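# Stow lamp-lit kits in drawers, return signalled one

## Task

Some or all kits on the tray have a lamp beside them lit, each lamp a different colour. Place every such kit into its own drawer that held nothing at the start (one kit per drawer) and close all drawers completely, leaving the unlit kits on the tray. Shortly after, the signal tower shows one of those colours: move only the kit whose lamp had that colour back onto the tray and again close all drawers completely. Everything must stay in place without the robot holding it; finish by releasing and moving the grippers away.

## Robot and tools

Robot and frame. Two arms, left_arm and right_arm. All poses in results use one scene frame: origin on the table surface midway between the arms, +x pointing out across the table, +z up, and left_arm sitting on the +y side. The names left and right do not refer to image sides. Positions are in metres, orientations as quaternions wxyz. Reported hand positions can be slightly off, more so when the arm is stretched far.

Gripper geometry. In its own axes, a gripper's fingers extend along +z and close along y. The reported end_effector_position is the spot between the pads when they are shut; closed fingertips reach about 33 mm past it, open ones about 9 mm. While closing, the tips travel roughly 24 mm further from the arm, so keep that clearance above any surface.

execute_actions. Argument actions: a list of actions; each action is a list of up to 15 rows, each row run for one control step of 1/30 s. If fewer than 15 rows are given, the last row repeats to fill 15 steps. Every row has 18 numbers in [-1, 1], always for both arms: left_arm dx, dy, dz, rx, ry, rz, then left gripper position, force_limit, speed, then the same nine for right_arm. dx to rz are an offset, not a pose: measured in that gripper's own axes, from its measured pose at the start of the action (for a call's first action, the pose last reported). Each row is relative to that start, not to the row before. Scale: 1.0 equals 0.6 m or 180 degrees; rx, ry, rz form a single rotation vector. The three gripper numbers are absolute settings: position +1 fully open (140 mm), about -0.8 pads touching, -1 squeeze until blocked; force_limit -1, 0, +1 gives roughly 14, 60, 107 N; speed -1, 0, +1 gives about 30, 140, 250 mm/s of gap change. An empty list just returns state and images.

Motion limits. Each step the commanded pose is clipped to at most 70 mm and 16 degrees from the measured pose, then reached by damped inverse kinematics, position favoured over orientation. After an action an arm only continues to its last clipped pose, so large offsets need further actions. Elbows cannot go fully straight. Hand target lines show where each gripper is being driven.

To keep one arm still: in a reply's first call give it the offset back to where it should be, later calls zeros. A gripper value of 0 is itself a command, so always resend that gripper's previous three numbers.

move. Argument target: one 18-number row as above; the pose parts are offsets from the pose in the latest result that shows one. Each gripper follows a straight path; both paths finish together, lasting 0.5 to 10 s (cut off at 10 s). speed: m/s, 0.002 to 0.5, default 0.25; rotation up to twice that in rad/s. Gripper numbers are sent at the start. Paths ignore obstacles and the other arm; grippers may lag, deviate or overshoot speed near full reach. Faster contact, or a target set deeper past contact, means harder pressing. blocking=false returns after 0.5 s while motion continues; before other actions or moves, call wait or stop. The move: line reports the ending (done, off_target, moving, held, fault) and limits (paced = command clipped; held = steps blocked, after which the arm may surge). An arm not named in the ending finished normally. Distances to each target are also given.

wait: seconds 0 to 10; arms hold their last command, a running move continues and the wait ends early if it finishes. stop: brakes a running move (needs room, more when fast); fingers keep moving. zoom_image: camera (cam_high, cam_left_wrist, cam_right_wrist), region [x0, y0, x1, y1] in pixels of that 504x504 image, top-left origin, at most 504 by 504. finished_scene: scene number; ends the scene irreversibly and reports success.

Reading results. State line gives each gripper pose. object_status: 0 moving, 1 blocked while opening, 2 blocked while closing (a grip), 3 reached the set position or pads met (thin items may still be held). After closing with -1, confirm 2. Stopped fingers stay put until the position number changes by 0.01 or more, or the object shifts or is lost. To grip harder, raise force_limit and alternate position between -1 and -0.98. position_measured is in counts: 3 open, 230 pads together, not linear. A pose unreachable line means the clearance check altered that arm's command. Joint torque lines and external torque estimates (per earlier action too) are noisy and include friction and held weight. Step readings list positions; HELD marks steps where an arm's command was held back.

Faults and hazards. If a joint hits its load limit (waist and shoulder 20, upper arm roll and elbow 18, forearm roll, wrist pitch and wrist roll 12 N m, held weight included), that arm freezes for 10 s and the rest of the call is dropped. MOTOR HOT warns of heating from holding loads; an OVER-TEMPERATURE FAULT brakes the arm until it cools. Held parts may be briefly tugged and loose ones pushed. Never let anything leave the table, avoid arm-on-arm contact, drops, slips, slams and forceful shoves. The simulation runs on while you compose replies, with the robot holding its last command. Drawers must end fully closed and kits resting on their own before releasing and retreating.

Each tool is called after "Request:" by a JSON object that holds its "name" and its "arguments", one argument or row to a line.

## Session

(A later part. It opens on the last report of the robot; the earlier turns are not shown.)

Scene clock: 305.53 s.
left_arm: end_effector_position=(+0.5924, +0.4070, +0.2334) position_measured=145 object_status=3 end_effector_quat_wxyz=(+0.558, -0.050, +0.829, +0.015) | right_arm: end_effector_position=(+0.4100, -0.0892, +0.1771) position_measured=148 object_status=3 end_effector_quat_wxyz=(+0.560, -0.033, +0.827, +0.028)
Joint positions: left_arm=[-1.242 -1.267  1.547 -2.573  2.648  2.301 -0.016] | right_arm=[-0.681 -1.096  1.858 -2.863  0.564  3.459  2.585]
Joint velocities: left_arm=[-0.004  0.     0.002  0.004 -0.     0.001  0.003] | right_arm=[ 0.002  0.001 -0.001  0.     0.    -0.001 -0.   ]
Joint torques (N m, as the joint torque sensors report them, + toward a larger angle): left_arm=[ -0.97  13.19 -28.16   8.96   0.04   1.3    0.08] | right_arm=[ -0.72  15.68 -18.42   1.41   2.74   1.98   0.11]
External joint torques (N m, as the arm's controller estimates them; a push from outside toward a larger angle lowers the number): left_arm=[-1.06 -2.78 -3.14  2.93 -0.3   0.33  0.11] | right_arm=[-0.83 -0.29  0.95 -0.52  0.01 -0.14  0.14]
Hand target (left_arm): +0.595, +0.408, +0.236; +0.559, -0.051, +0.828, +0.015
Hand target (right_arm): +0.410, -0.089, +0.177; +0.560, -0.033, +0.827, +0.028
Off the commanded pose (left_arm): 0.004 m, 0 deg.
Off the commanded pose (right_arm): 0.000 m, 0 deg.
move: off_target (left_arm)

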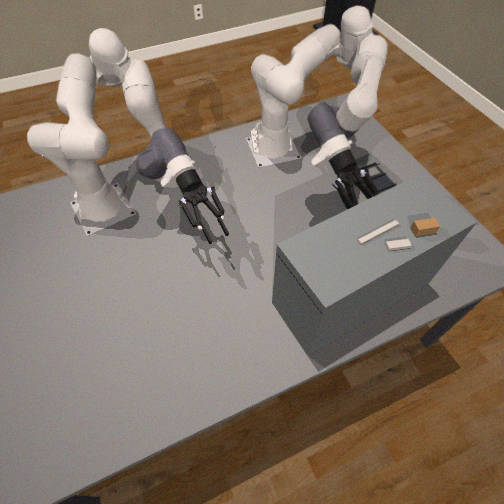

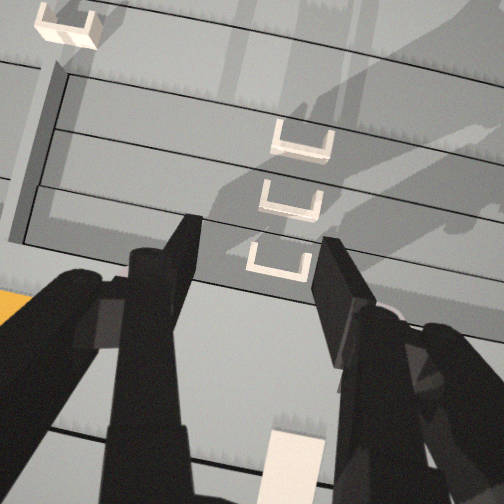

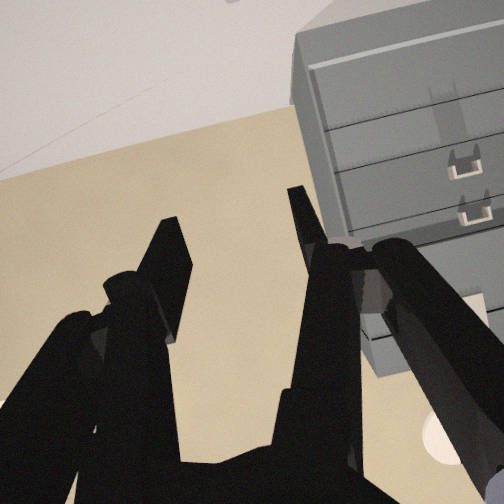

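Request:
{"name": "move", "arguments": {
  "target": [0.062,0.017,-0.02,0,0,0,-0.13,0,-0.3,0,0,0,0,0,0,-0.15,0,0],
  "speed": 0.06
}}

Request:
{"name": "move", "arguments": {
  "target": [-0.015,0,0.037,0,0,0,-0.13,0,-0.3,0,0,0,0,0,0,-0.15,0,0],
  "speed": 0.03
}}

Scene clock: 308.57 s.
left_arm: end_effector_position=(+0.5667, +0.4150, +0.2025) position_measured=145 object_status=3 end_effector_quat_wxyz=(+0.556, -0.049, +0.830, +0.017) | right_arm: end_effector_position=(+0.4100, -0.0892, +0.1771) position_measured=148 object_status=3 end_effector_quat_wxyz=(+0.560, -0.033, +0.827, +0.028)
Joint positions: left_arm=[-1.173 -1.299  1.613 -2.643  2.748  2.301 -0.029] | right_arm=[-0.681 -1.096  1.858 -2.863  0.564  3.459  2.585]
Joint velocities: left_arm=[ 0.003 -0.013  0.004 -0.005  0.017  0.     0.   ] | right_arm=[-0.001  0.001 -0.001 -0.    -0.    -0.001  0.   ]
Joint torques (N m, as the joint torque sensors report them, + toward a larger angle): left_arm=[  1.28  13.04 -23.88   2.24   1.4    0.99  -0.19] | right_arm=[ -0.51  15.76 -18.57   1.28   2.7    1.98   0.05]
External joint torques (N m, as the arm's controller estimates them; a push from outside toward a larger angle lowers the number): left_arm=[ 1.37 -2.38  0.2  -1.57  1.07  0.03 -0.17] | right_arm=[-0.49 -0.22  0.85 -0.58 -0.04 -0.13  0.08]
Hand target (left_arm): +0.566, +0.415, +0.202; +0.557, -0.050, +0.829, +0.016
Hand target (right_arm): +0.410, -0.089, +0.177; +0.560, -0.033, +0.827, +0.028
Off the commanded pose (left_arm): 0.001 m, 0 deg.
Off the commanded pose (right_arm): 0.000 m, 0 deg.
move: done

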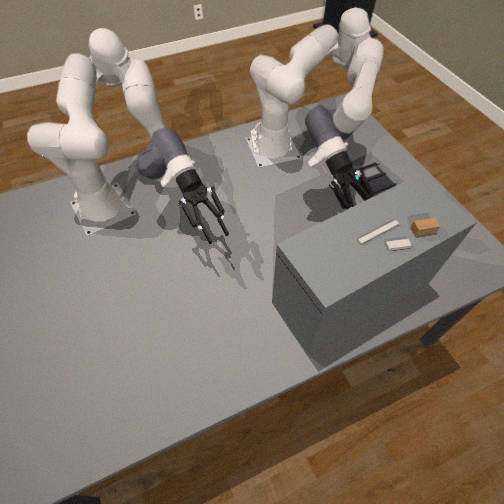

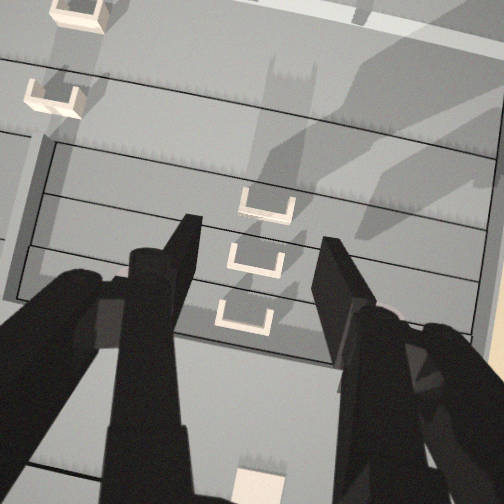

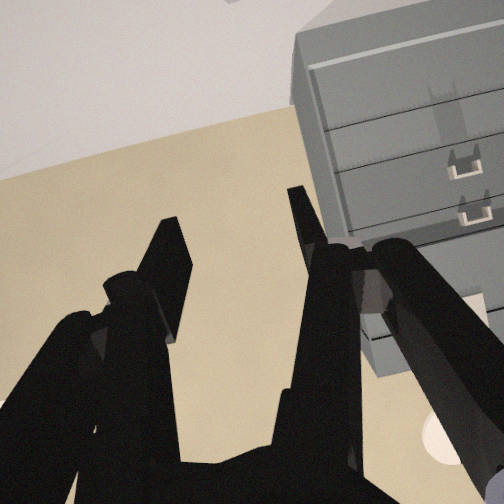

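Scene clock: 309.63 s.
left_arm: end_effector_position=(+0.5904, +0.4177, +0.2041) position_measured=145 object_status=3 end_effector_quat_wxyz=(+0.558, -0.049, +0.828, +0.018) | right_arm: end_effector_position=(+0.4100, -0.0892, +0.1771) position_measured=148 object_status=3 end_effector_quat_wxyz=(+0.560, -0.033, +0.827, +0.028)
Joint positions: left_arm=[-1.24  -1.299  1.625 -2.571  2.746  2.305 -0.029] | right_arm=[-0.681 -1.096  1.858 -2.863  0.564  3.459  2.585]
Joint velocities: left_arm=[-0.004  0.001  0.001  0.004 -0.     0.004 -0.   ] | right_arm=[ 0.001 -0.    -0.     0.001  0.002  0.001 -0.001]
Joint torques (N m, as the joint torque sensors report them, + toward a larger angle): left_arm=[ -1.52  14.94 -24.89   5.79  -1.03   1.33   0.23] | right_arm=[ -0.47  15.74 -18.39   1.47   2.69   1.99   0.09]
External joint torques (N m, as the arm's controller estimates them; a push from outside toward a larger angle lowers the number): left_arm=[-1.52 -1.73  0.4   1.77 -1.34  0.39  0.25] | right_arm=[-0.56 -0.23  1.   -0.5  -0.04 -0.14  0.12]
Hand target (left_arm): +0.591, +0.417, +0.203; +0.556, -0.049, +0.829, +0.017
Hand target (right_arm): +0.410, -0.089, +0.177; +0.560, -0.033, +0.827, +0.028
Off the commanded pose (left_arm): 0.002 m, 0 deg.
Off the commanded pose (right_arm): 0.000 m, 0 deg.
move: done

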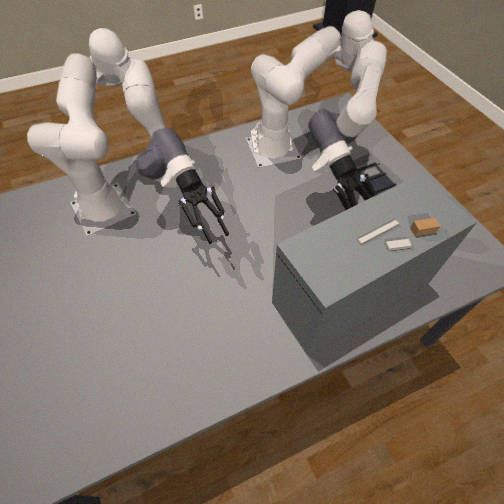

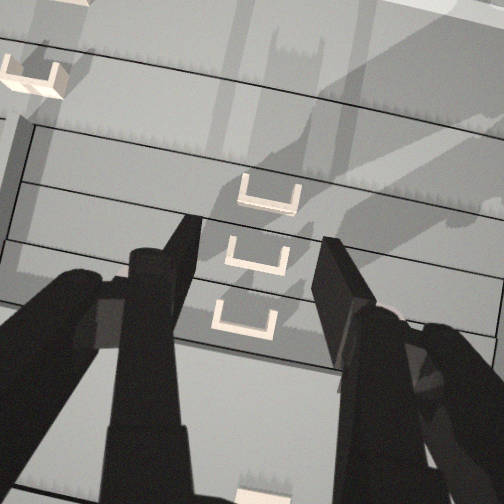

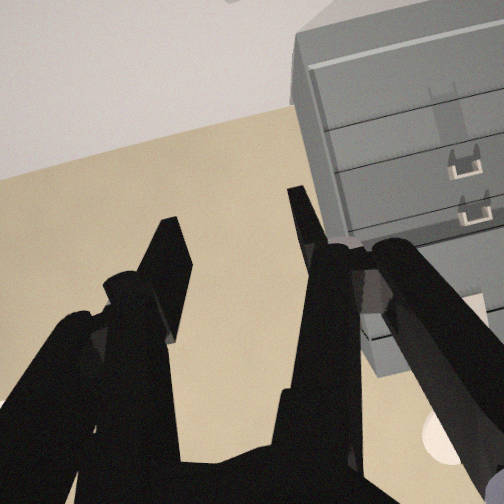

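Request:
{"name": "move", "arguments": {
  "target": [0,0,0,0,0,0,-1,0.6,-0.3,0,0,0,0,0,0,-0.15,0,0]
}}

Request:
{"name": "move", "arguments": {
  "target": [0.071,0,-0.18,0,0,0,-1,0.6,-0.3,0,0,0,0,0,0,-0.15,0,0],
  "speed": 0.08
}}

Scene clock: 312.07 s.
left_arm: end_effector_position=(+0.5905, +0.4172, +0.2042) position_measured=196 object_status=2 end_effector_quat_wxyz=(+0.558, -0.049, +0.828, +0.018) | right_arm: end_effector_position=(+0.4100, -0.0892, +0.1771) position_measured=148 object_status=3 end_effector_quat_wxyz=(+0.560, -0.033, +0.827, +0.028)
Joint positions: left_arm=[-1.241 -1.299  1.625 -2.571  2.745  2.306 -0.029] | right_arm=[-0.681 -1.096  1.858 -2.863  0.564  3.459  2.585]
Joint velocities: left_arm=[ 0.001 -0.001  0.001 -0.    -0.     0.001 -0.   ] | right_arm=[ 0.     0.001 -0.001 -0.001 -0.    -0.     0.001]
Joint torques (N m, as the joint torque sensors report them, + toward a larger angle): left_arm=[  1.14  15.22 -25.74   3.65   0.27   0.88   0.04] | right_arm=[ -0.38  15.81 -18.32   1.43   2.69   1.99   0.08]
External joint torques (N m, as the arm's controller estimates them; a push from outside toward a larger angle lowers the number): left_arm=[ 1.12 -1.43 -0.48 -0.44 -0.04 -0.06  0.07] | right_arm=[-0.37 -0.18  1.1  -0.43 -0.06 -0.12  0.11]
Hand target (left_arm): +0.590, +0.418, +0.204; +0.558, -0.049, +0.828, +0.018
Hand target (right_arm): +0.410, -0.089, +0.177; +0.560, -0.033, +0.827, +0.028
Off the commanded pose (left_arm): 0.001 m, 0 deg.
Off the commanded pose (right_arm): 0.000 m, 0 deg.
move: done

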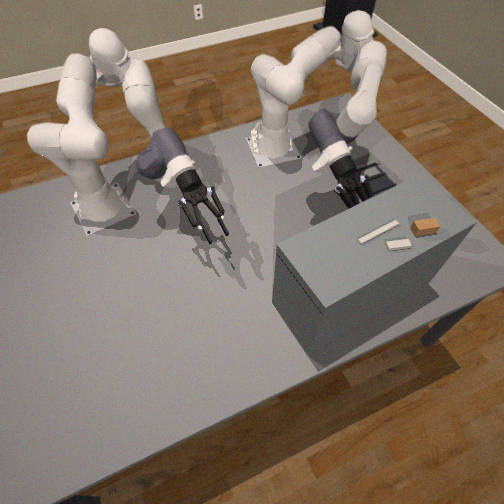

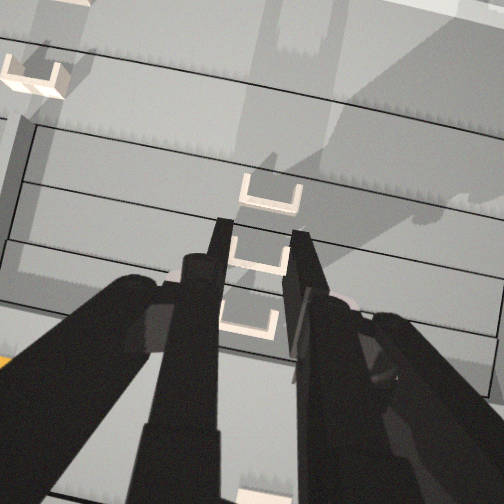

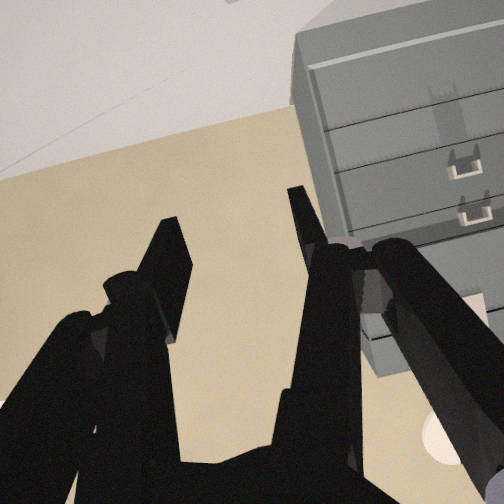

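Scene clock: 313.87 s.
left_arm: end_effector_position=(+0.4726, +0.4051, +0.2002) position_measured=196 object_status=2 end_effector_quat_wxyz=(+0.551, -0.047, +0.833, +0.016) | right_arm: end_effector_position=(+0.4100, -0.0892, +0.1771) position_measured=148 object_status=3 end_effector_quat_wxyz=(+0.560, -0.033, +0.827, +0.028)
Joint positions: left_arm=[-0.86  -1.298  1.562 -2.925  2.766  2.325 -0.018] | right_arm=[-0.681 -1.096  1.858 -2.863  0.564  3.459  2.585]
Joint velocities: left_arm=[ 0.008 -0.     0.001 -0.003 -0.001  0.007  0.01 ] | right_arm=[-0.     0.001 -0.     0.001 -0.    -0.    -0.001]
Joint torques (N m, as the joint torque sensors report them, + toward a larger angle): left_arm=[  3.97   8.22 -21.84   3.56   1.72   0.89  -0.07] | right_arm=[ -0.57  15.83 -18.54   1.48   2.69   2.     0.09]
External joint torques (N m, as the arm's controller estimates them; a push from outside toward a larger angle lowers the number): left_arm=[ 3.96 -2.82 -3.56  0.25  1.46 -0.1  -0.05] | right_arm=[-0.53 -0.15  0.9  -0.38 -0.05 -0.1   0.12]
Hand target (left_arm): +0.474, +0.409, +0.204; +0.556, -0.048, +0.830, +0.019
Hand target (right_arm): +0.410, -0.089, +0.177; +0.560, -0.033, +0.827, +0.028
Off the commanded pose (left_arm): 0.006 m, 1 deg.
Off the commanded pose (right_arm): 0.000 m, 0 deg.
move: off_target (left_arm)

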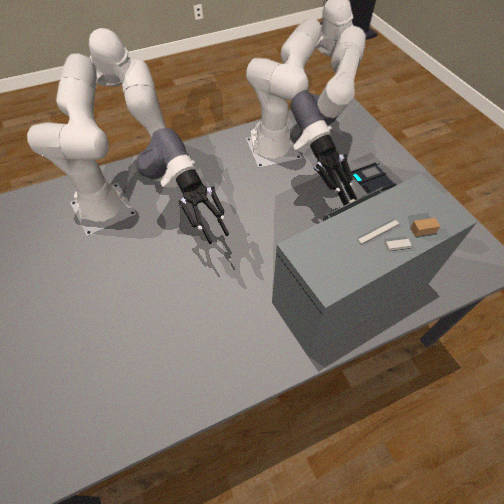

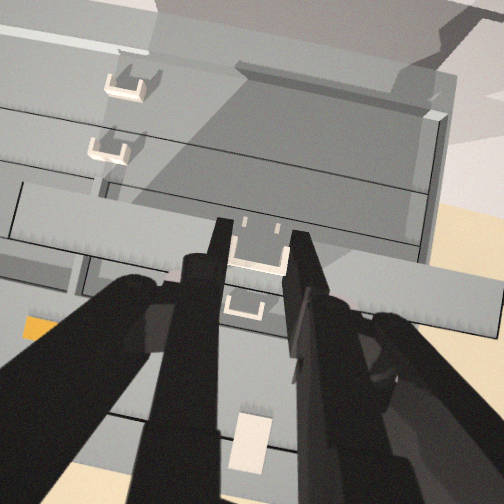

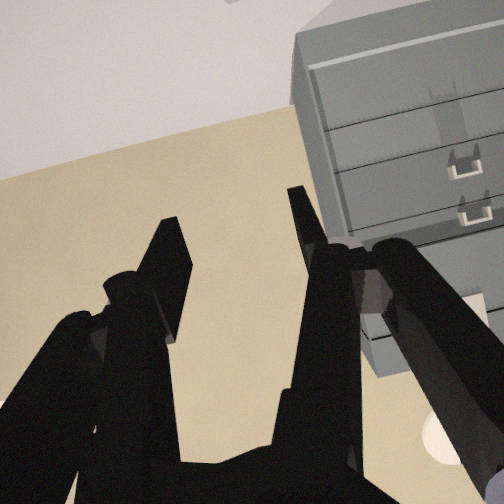

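Request:
{"name": "move", "arguments": {
  "target": [0,0,0,0,0,0,-0.13,0,-0.3,0,0,0,0,0,0,-0.15,0,0]
}}

Request:
{"name": "move", "arguments": {
  "target": [0,0,-0.04,0,0,0,-0.13,0,-0.3,0,0,0,0,0,0,-0.15,0,0],
  "speed": 0.1
}}

Request:
{"name": "move", "arguments": {
  "target": [-0.14,0.01,-0.075,0,0.1,0,-0.13,0,-0.3,0,0,0,0,0,0,-0.15,0,0]
}}

Scene clock: 316.87 s.
left_arm: end_effector_position=(+0.4723, +0.4051, +0.2000) position_measured=145 object_status=3 end_effector_quat_wxyz=(+0.551, -0.047, +0.833, +0.016) | right_arm: end_effector_position=(+0.4100, -0.0892, +0.1771) position_measured=148 object_status=3 end_effector_quat_wxyz=(+0.560, -0.033, +0.827, +0.028)
Joint positions: left_arm=[-0.859 -1.298  1.562 -2.926  2.766  2.326 -0.016] | right_arm=[-0.681 -1.096  1.858 -2.863  0.564  3.459  2.585]
Joint velocities: left_arm=[-0.001  0.    -0.    -0.    -0.    -0.001  0.002] | right_arm=[ 0.     0.001  0.001  0.001 -0.     0.     0.002]
Joint torques (N m, as the joint torque sensors report them, + toward a larger angle): left_arm=[ -0.37   8.87 -19.39   2.35   0.2    0.85  -0.08] | right_arm=[ -0.52  15.63 -18.35   1.29   2.71   1.98   0.07]
External joint torques (N m, as the arm's controller estimates them; a push from outside toward a larger angle lowers the number): left_arm=[-0.32 -2.19 -1.1  -0.82 -0.06 -0.17 -0.05] | right_arm=[-0.6  -0.34  1.03 -0.68 -0.02 -0.15  0.1 ]
Hand target (left_arm): +0.473, +0.405, +0.200; +0.551, -0.047, +0.833, +0.016
Hand target (right_arm): +0.410, -0.089, +0.177; +0.560, -0.033, +0.827, +0.028
Off the commanded pose (left_arm): 0.000 m, 0 deg.
Off the commanded pose (right_arm): 0.000 m, 0 deg.
move: done

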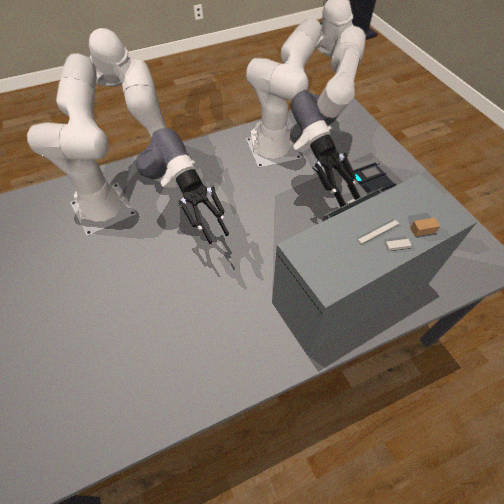

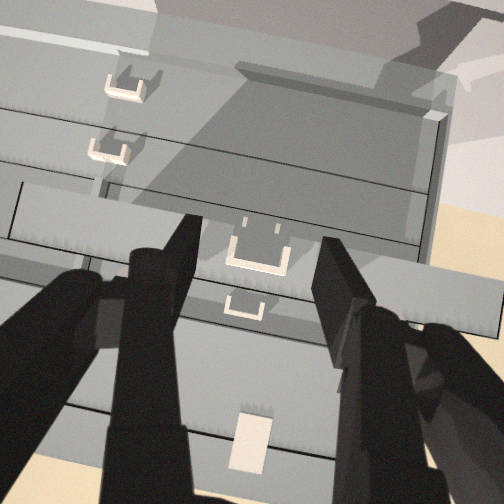

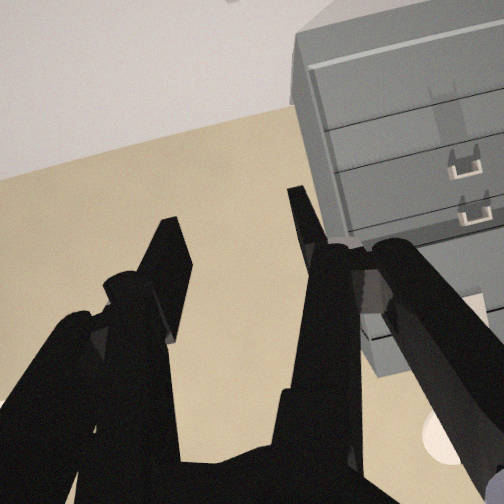

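Scene clock: 317.67 s.
left_arm: end_effector_position=(+0.4514, +0.4058, +0.2096) position_measured=145 object_status=3 end_effector_quat_wxyz=(+0.552, -0.050, +0.832, +0.017) | right_arm: end_effector_position=(+0.4100, -0.0892, +0.1771) position_measured=148 object_status=3 end_effector_quat_wxyz=(+0.560, -0.033, +0.827, +0.028)
Joint positions: left_arm=[-0.755 -1.297  1.512 -2.988  2.733  2.355 -0.003] | right_arm=[-0.681 -1.096  1.858 -2.863  0.564  3.459  2.585]
Joint velocities: left_arm=[ 0.003  0.006 -0.006 -0.002 -0.007  0.016  0.006] | right_arm=[ 0.    -0.001  0.001  0.001 -0.    -0.001  0.   ]
Joint torques (N m, as the joint torque sensors report them, + toward a larger angle): left_arm=[  1.74   9.96 -18.57   1.94  -1.07   1.48   0.26] | right_arm=[ -0.39  15.67 -18.38   1.23   2.69   1.98   0.06]
External joint torques (N m, as the arm's controller estimates them; a push from outside toward a larger angle lowers the number): left_arm=[ 1.82 -0.18 -1.86 -1.95 -1.23  0.44  0.28] | right_arm=[-0.42 -0.24  0.99 -0.67 -0.04 -0.13  0.08]
Hand target (left_arm): +0.450, +0.404, +0.209; +0.550, -0.047, +0.833, +0.016
Hand target (right_arm): +0.410, -0.089, +0.177; +0.560, -0.033, +0.827, +0.028
Off the commanded pose (left_arm): 0.003 m, 0 deg.
Off the commanded pose (right_arm): 0.000 m, 0 deg.
move: done

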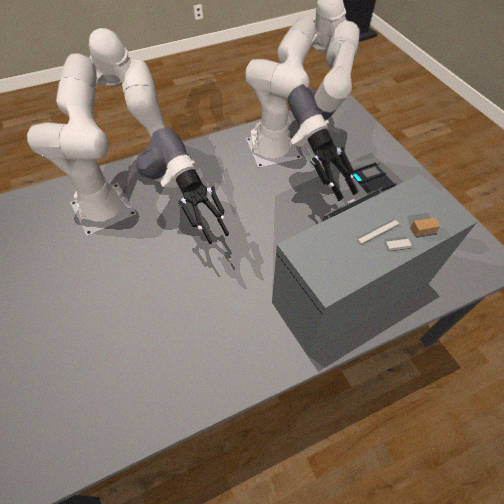

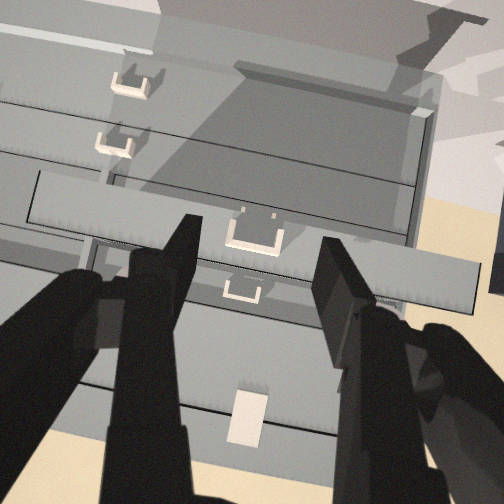

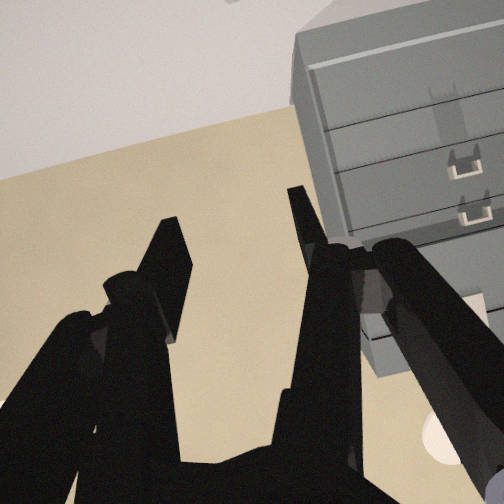

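Scene clock: 319.50 s.
left_arm: end_effector_position=(+0.4418, +0.4117, +0.3054) position_measured=145 object_status=3 end_effector_quat_wxyz=(+0.414, -0.056, +0.908, +0.005) | right_arm: end_effector_position=(+0.4100, -0.0892, +0.1771) position_measured=148 object_status=3 end_effector_quat_wxyz=(+0.560, -0.033, +0.827, +0.028)
Joint positions: left_arm=[-0.668 -1.192  0.938 -2.829  1.556  2.379  0.545] | right_arm=[-0.681 -1.096  1.858 -2.863  0.564  3.459  2.585]
Joint velocities: left_arm=[-0.    -0.001  0.     0.001 -0.004 -0.     0.036] | right_arm=[-0.    -0.001  0.002  0.001  0.     0.     0.   ]
Joint torques (N m, as the joint torque sensors report them, + toward a larger angle): left_arm=[ -1.44   8.07 -17.86  17.01  -0.73   2.26   0.32] | right_arm=[ -0.25  15.49 -18.64   1.16   2.7    2.     0.08]
External joint torques (N m, as the arm's controller estimates them; a push from outside toward a larger angle lowers the number): left_arm=[-1.44  0.7  -1.69  0.12 -1.24 -0.39  0.34] | right_arm=[-0.28 -0.43  0.76 -0.78 -0.03 -0.12  0.11]
Hand target (left_arm): +0.442, +0.412, +0.306; +0.413, -0.050, +0.909, +0.008
Hand target (right_arm): +0.410, -0.089, +0.177; +0.560, -0.033, +0.827, +0.028
Off the commanded pose (left_arm): 0.002 m, 1 deg.
Off the commanded pose (right_arm): 0.000 m, 0 deg.
move: done

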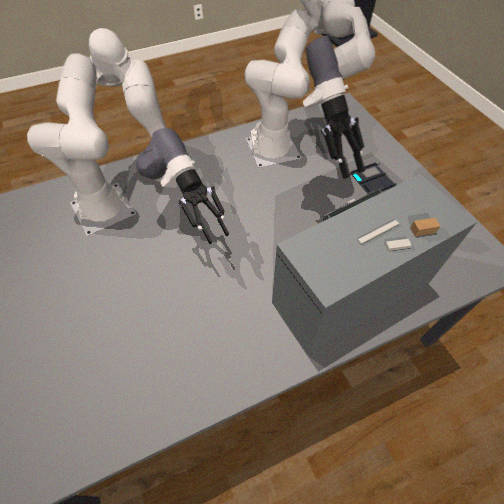

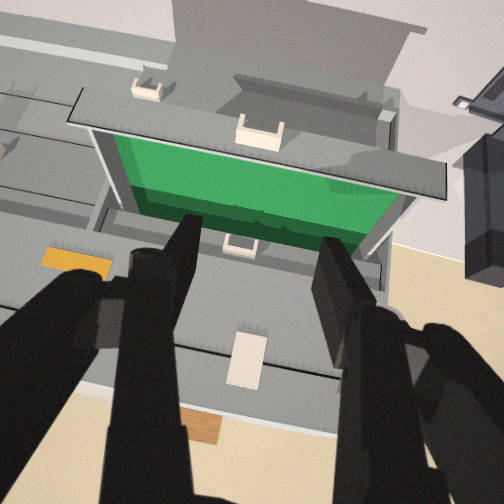

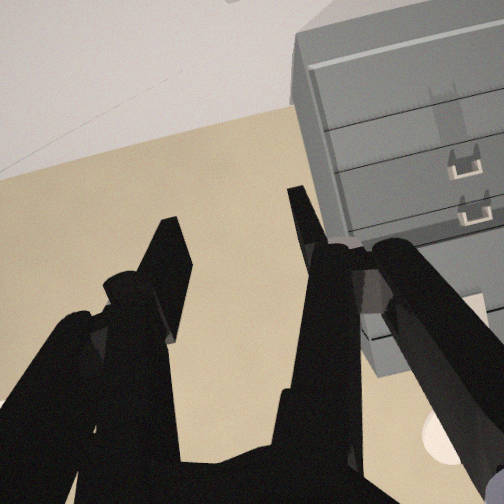

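Request:
{"name": "move", "arguments": {
  "target": [0.065,0.26,-0.08,0,0.272,0,-0.25,0,-0.3,0,0,0,0,0,0,-0.15,0,0],
  "speed": 0.4
}}

Request:
{"name": "move", "arguments": {
  "target": [0.13,0.195,0.28,0,0,-0.467,-0.25,0,-0.3,0,0,0,0,0,0,-0.15,0,0],
  "speed": 0.4
}}

Scene clock: 324.77 s.
left_arm: end_effector_position=(+0.3642, +0.5599, +0.3003) position_measured=160 object_status=3 end_effector_quat_wxyz=(-0.001, -0.058, +0.998, -0.014) | right_arm: end_effector_position=(+0.4100, -0.0892, +0.1771) position_measured=148 object_status=3 end_effector_quat_wxyz=(+0.560, -0.033, +0.827, +0.028)
Joint positions: left_arm=[-0.931 -0.967  1.072 -2.115  0.781  1.534  1.24 ] | right_arm=[-0.681 -1.096  1.858 -2.863  0.564  3.459  2.585]
Joint velocities: left_arm=[-0.002 -0.001 -0.     0.001 -0.    -0.012  0.028] | right_arm=[-0.    -0.     0.    -0.001  0.    -0.    -0.   ]
Joint torques (N m, as the joint torque sensors report them, + toward a larger angle): left_arm=[ -0.36  12.16 -23.23  16.99   0.58   2.09   0.18] | right_arm=[ -0.24  15.79 -18.35   1.24   2.72   1.99   0.09]
External joint torques (N m, as the arm's controller estimates them; a push from outside toward a larger angle lowers the number): left_arm=[-0.29 -2.48 -0.43  1.02 -0.15 -0.36  0.18] | right_arm=[-0.23 -0.15  1.05 -0.62 -0.02 -0.12  0.12]
Hand target (left_arm): +0.364, +0.560, +0.300; -0.003, -0.052, +0.999, -0.015
Hand target (right_arm): +0.410, -0.089, +0.177; +0.560, -0.033, +0.827, +0.028
Off the commanded pose (left_arm): 0.002 m, 1 deg.
Off the commanded pose (right_arm): 0.000 m, 0 deg.
move: done

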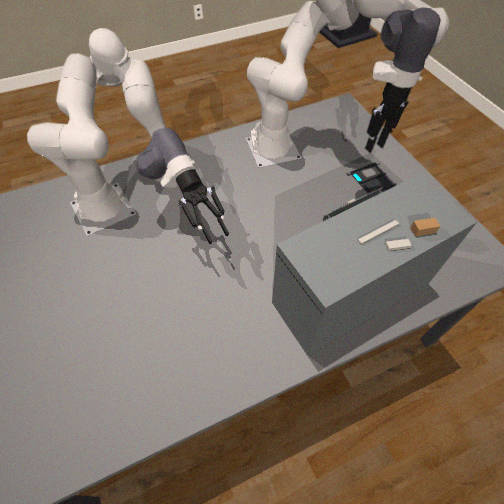

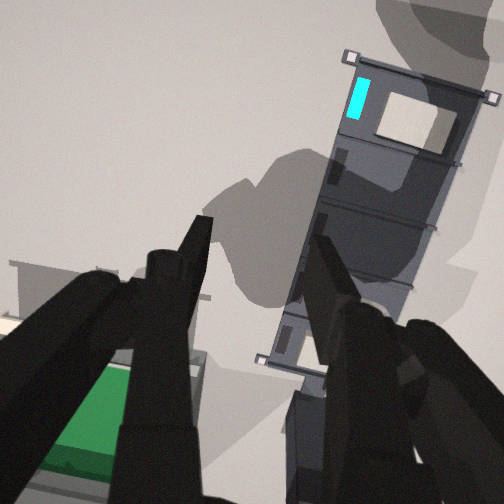

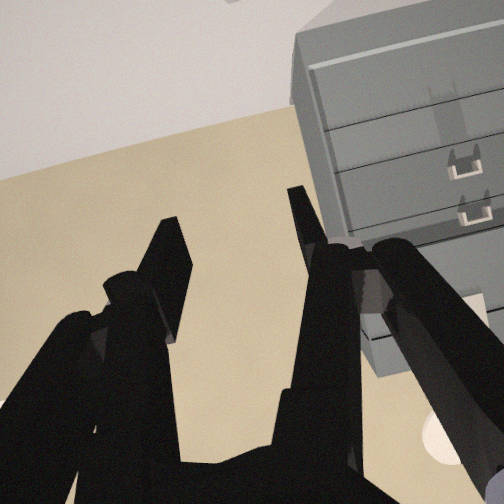

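Scene clock: 327.57 s.
left_arm: end_effector_position=(+0.2725, +0.6602, +0.1250) position_measured=160 object_status=3 end_effector_quat_wxyz=(+0.016, +0.700, -0.714, +0.003) | right_arm: end_effector_position=(+0.4100, -0.0892, +0.1771) position_measured=148 object_status=3 end_effector_quat_wxyz=(+0.560, -0.033, +0.827, +0.028)
Joint positions: left_arm=[-0.454 -0.583  1.298 -2.472  0.669  2.144  0.253] | right_arm=[-0.681 -1.096  1.858 -2.863  0.564  3.459  2.585]
Joint velocities: left_arm=[-0.     0.    -0.     0.001  0.001  0.007 -0.03 ] | right_arm=[-0.001  0.001  0.002  0.     0.001 -0.     0.001]
Joint torques (N m, as the joint torque sensors report them, + toward a larger angle): left_arm=[  1.41   4.64 -16.44  16.78  -0.36   2.79   0.02] | right_arm=[ -0.51  15.75 -18.6    1.35   2.7    1.97   0.04]
External joint torques (N m, as the arm's controller estimates them; a push from outside toward a larger angle lowers the number): left_arm=[ 1.4  -0.37 -1.69 -2.16 -1.01  0.35  0.02] | right_arm=[-0.52 -0.2   0.77 -0.56 -0.03 -0.14  0.07]
Hand target (left_arm): +0.273, +0.659, +0.125; +0.016, +0.706, -0.708, +0.005
Hand target (right_arm): +0.410, -0.089, +0.177; +0.560, -0.033, +0.827, +0.028
Off the commanded pose (left_arm): 0.005 m, 2 deg.
Off the commanded pose (right_arm): 0.000 m, 0 deg.
move: off_target (left_arm)

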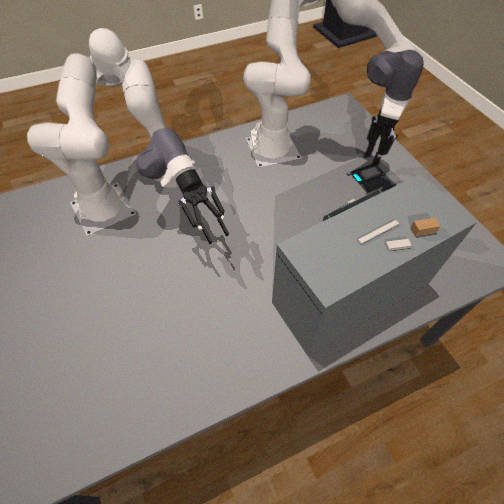

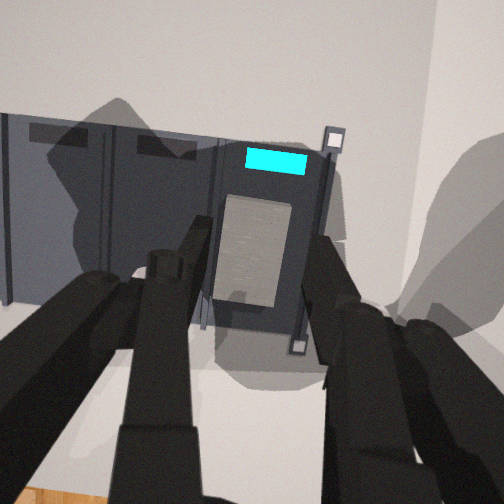

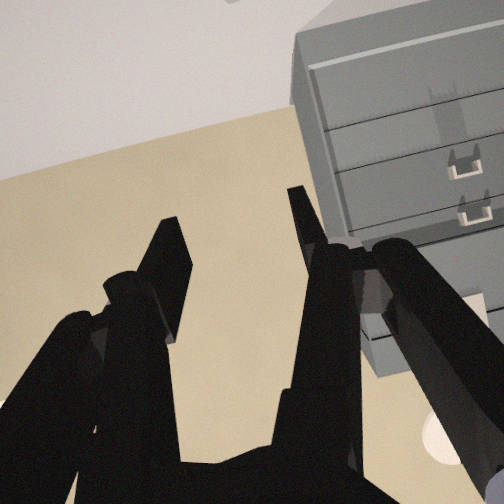

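Request:
{"name": "move", "arguments": {
  "target": [-0.008,-0.003,0.127,0.006,-0.009,0,-0.25,0,-0.3,0,0,0,0,0,0,-0.15,0,0],
  "speed": 0.06
}}

Request:
{"name": "move", "arguments": {
  "target": [0,0,0.004,0,0,0,-1,0,-0.3,0,0,0,0,0,0,-0.15,0,0]
}}

Scene clock: 331.30 s.
left_arm: end_effector_position=(+0.2746, +0.6618, +0.0497) position_measured=160 object_status=3 end_effector_quat_wxyz=(-0.000, +0.699, -0.716, +0.002) | right_arm: end_effector_position=(+0.4100, -0.0892, +0.1771) position_measured=148 object_status=3 end_effector_quat_wxyz=(+0.560, -0.033, +0.827, +0.028)
Joint positions: left_arm=[-0.672 -0.487  1.605 -2.54   0.762  2.402  0.214] | right_arm=[-0.681 -1.096  1.858 -2.863  0.564  3.459  2.585]
Joint velocities: left_arm=[-0.006  0.012  0.01  -0.002  0.001  0.018 -0.006] | right_arm=[-0.     0.001 -0.001  0.001 -0.001 -0.    -0.001]
Joint torques (N m, as the joint torque sensors report them, + toward a larger angle): left_arm=[ -1.77  10.05 -13.27  14.48   1.25   2.88  -0.16] | right_arm=[ -0.6   15.64 -18.64   1.32   2.69   2.     0.08]
External joint torques (N m, as the arm's controller estimates them; a push from outside toward a larger angle lowers the number): left_arm=[-1.74  0.58 -0.58 -2.37  0.72  0.38 -0.16] | right_arm=[-0.64 -0.34  0.78 -0.65 -0.05 -0.12  0.11]
Hand target (left_arm): +0.275, +0.661, +0.049; -0.001, +0.699, -0.715, +0.001
Hand target (right_arm): +0.410, -0.089, +0.177; +0.560, -0.033, +0.827, +0.028
Off the commanded pose (left_arm): 0.002 m, 0 deg.
Off the commanded pose (right_arm): 0.000 m, 0 deg.
move: done

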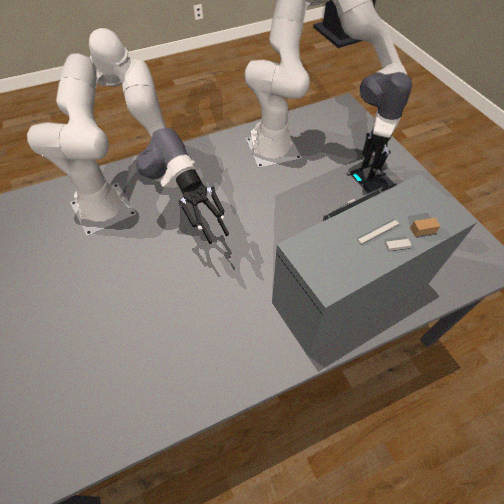

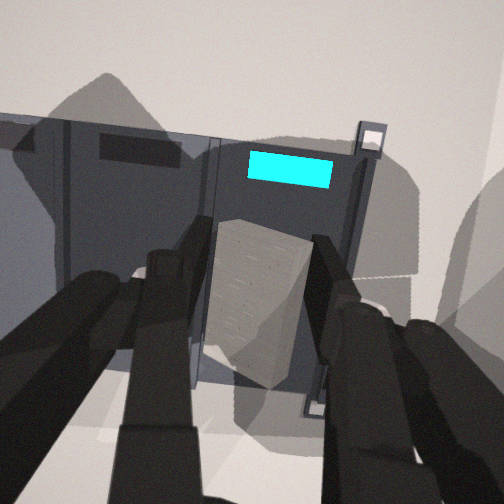

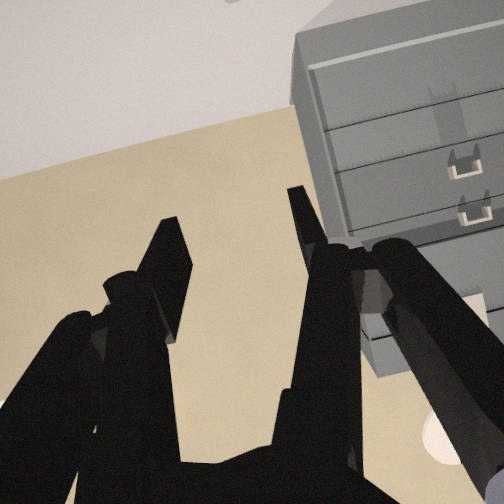

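Scene clock: 332.00 s.
left_arm: end_effector_position=(+0.2750, +0.6619, +0.0495) position_measured=175 object_status=2 end_effector_quat_wxyz=(+0.000, +0.698, -0.716, +0.001) | right_arm: end_effector_position=(+0.4100, -0.0892, +0.1771) position_measured=148 object_status=3 end_effector_quat_wxyz=(+0.560, -0.033, +0.827, +0.028)
Joint positions: left_arm=[-0.677 -0.487  1.608 -2.537  0.762  2.4    0.214] | right_arm=[-0.681 -1.096  1.858 -2.863  0.564  3.459  2.585]
Joint velocities: left_arm=[-0.     0.    -0.     0.    -0.    -0.002 -0.001] | right_arm=[ 0.     0.001 -0.001 -0.001  0.001 -0.    -0.001]
Joint torques (N m, as the joint torque sensors report them, + toward a larger angle): left_arm=[-3.    9.74 -8.35 14.47  1.49  3.55 -0.05] | right_arm=[ -0.55  15.6  -18.43   1.46   2.7    1.97   0.09]
External joint torques (N m, as the arm's controller estimates them; a push from outside toward a larger angle lowers the number): left_arm=[-3.03  0.08  4.29 -2.41  0.96  1.05 -0.05] | right_arm=[-0.53 -0.38  1.02 -0.43 -0.05 -0.14  0.12]
Hand target (left_arm): +0.275, +0.662, +0.047; -0.000, +0.699, -0.716, +0.002
Hand target (right_arm): +0.410, -0.089, +0.177; +0.560, -0.033, +0.827, +0.028
Off the commanded pose (left_arm): 0.002 m, 0 deg.
Off the commanded pose (right_arm): 0.000 m, 0 deg.
move: done

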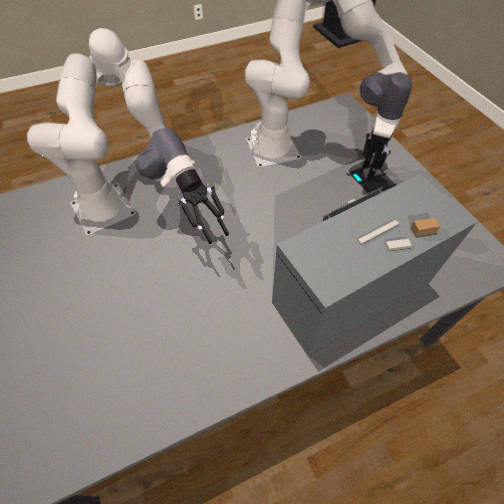

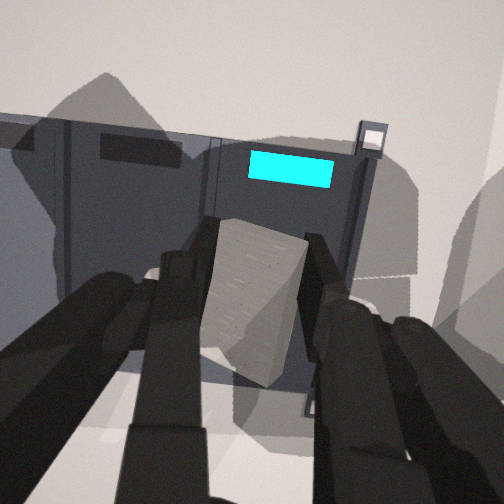

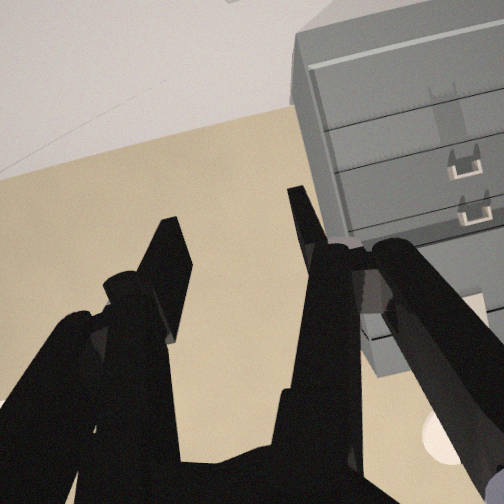

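Request:
{"name": "move", "arguments": {
  "target": [0,0,0,0,0,0,-0.2,0,-0.3,0,0,0,0,0,0,-0.15,0,0]
}}

Request:
{"name": "move", "arguments": {
  "target": [0,0.006,-0.04,0,0,0,-0.2,0,-0.3,0,0,0,0,0,0,-0.15,0,0],
  "speed": 0.04
}}

Scene clock: 334.30 s.
left_arm: end_effector_position=(+0.2750, +0.6619, +0.0497) position_measured=154 object_status=3 end_effector_quat_wxyz=(+0.001, +0.698, -0.716, +0.001) | right_arm: end_effector_position=(+0.4100, -0.0892, +0.1771) position_measured=148 object_status=3 end_effector_quat_wxyz=(+0.560, -0.033, +0.827, +0.028)
Joint positions: left_arm=[-0.677 -0.487  1.608 -2.537  0.762  2.399  0.214] | right_arm=[-0.681 -1.096  1.858 -2.863  0.564  3.459  2.585]
Joint velocities: left_arm=[-0.001 -0.     0.001 -0.002 -0.    -0.001 -0.001] | right_arm=[-0.002  0.001 -0.    -0.001  0.001  0.     0.   ]
Joint torques (N m, as the joint torque sensors report them, + toward a larger angle): left_arm=[  0.78   7.98 -13.63  16.04   0.63   2.68   0.13] | right_arm=[ -0.36  15.8  -18.48   1.46   2.71   1.98   0.07]
External joint torques (N m, as the arm's controller estimates them; a push from outside toward a larger angle lowers the number): left_arm=[ 0.75 -1.69 -1.04 -0.71  0.09  0.22  0.13] | right_arm=[-0.26 -0.17  0.98 -0.36 -0.04 -0.12  0.1 ]
Hand target (left_arm): +0.275, +0.662, +0.050; +0.000, +0.698, -0.716, +0.001
Hand target (right_arm): +0.410, -0.089, +0.177; +0.560, -0.033, +0.827, +0.028
Off the commanded pose (left_arm): 0.000 m, 0 deg.
Off the commanded pose (right_arm): 0.000 m, 0 deg.
move: done

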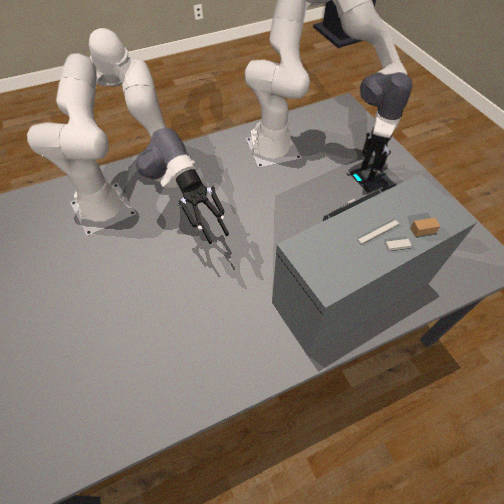

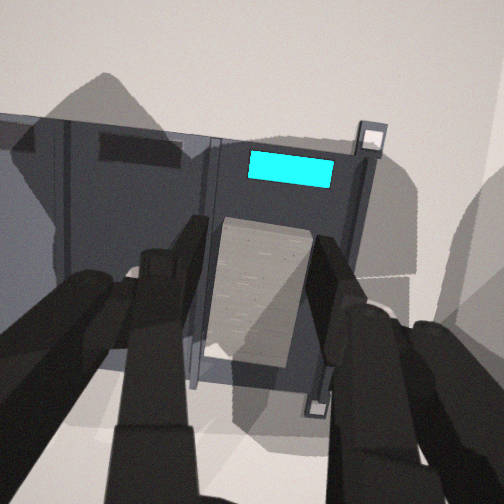

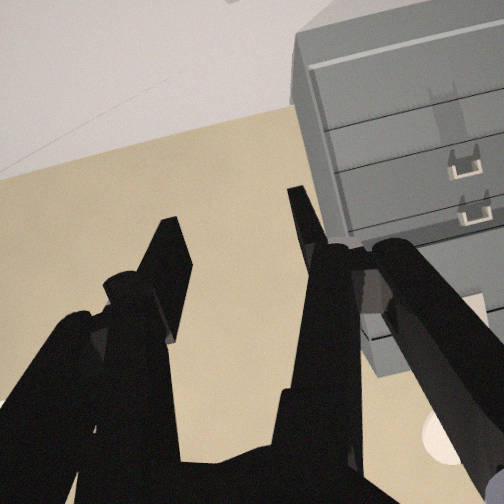

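Scene clock: 335.30 s.
left_arm: end_effector_position=(+0.2718, +0.6629, +0.0731) position_measured=154 object_status=3 end_effector_quat_wxyz=(-0.001, +0.699, -0.715, -0.000) | right_arm: end_effector_position=(+0.4100, -0.0892, +0.1771) position_measured=148 object_status=3 end_effector_quat_wxyz=(+0.560, -0.033, +0.827, +0.028)
Joint positions: left_arm=[-0.559 -0.517  1.474 -2.537  0.747  2.331  0.223] | right_arm=[-0.681 -1.096  1.858 -2.863  0.564  3.459  2.585]
Joint velocities: left_arm=[ 0.001 -0.008 -0.003  0.001 -0.    -0.017  0.002] | right_arm=[-0.002 -0.001 -0.001 -0.    -0.001  0.     0.001]
Joint torques (N m, as the joint torque sensors report them, + toward a larger angle): left_arm=[  2.57   5.06 -15.19  16.65  -0.21   2.1    0.19] | right_arm=[ -0.5   15.64 -18.5    1.24   2.71   2.01   0.07]
External joint torques (N m, as the arm's controller estimates them; a push from outside toward a larger angle lowers the number): left_arm=[ 2.62 -2.06 -1.86 -0.91 -0.79 -0.4   0.19] | right_arm=[-0.33 -0.28  1.02 -0.6  -0.06 -0.09  0.1 ]
Hand target (left_arm): +0.271, +0.663, +0.073; +0.001, +0.699, -0.716, +0.000
Hand target (right_arm): +0.410, -0.089, +0.177; +0.560, -0.033, +0.827, +0.028
Off the commanded pose (left_arm): 0.001 m, 0 deg.
Off the commanded pose (right_arm): 0.000 m, 0 deg.
move: done

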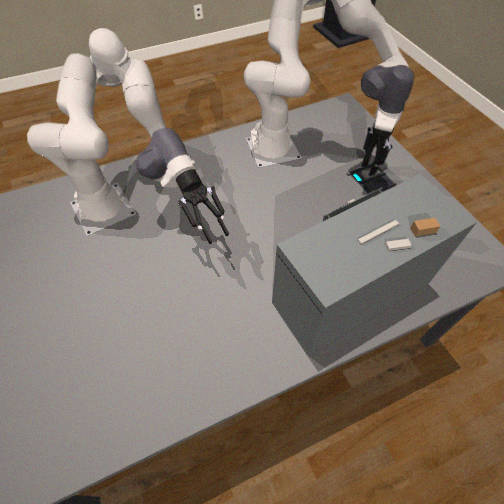

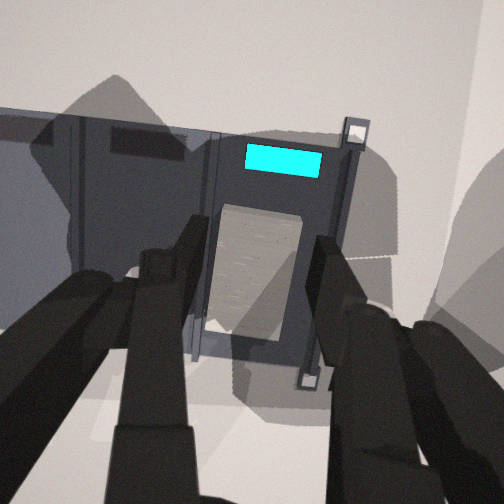

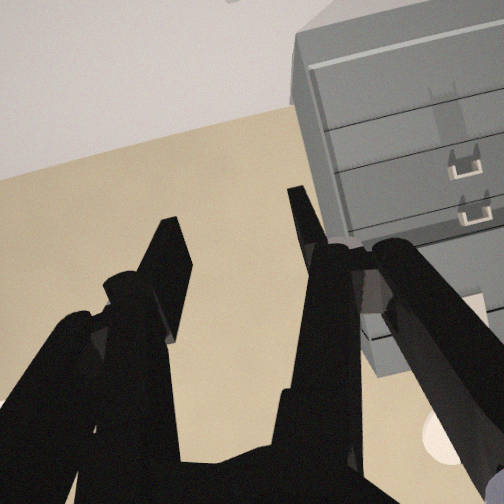

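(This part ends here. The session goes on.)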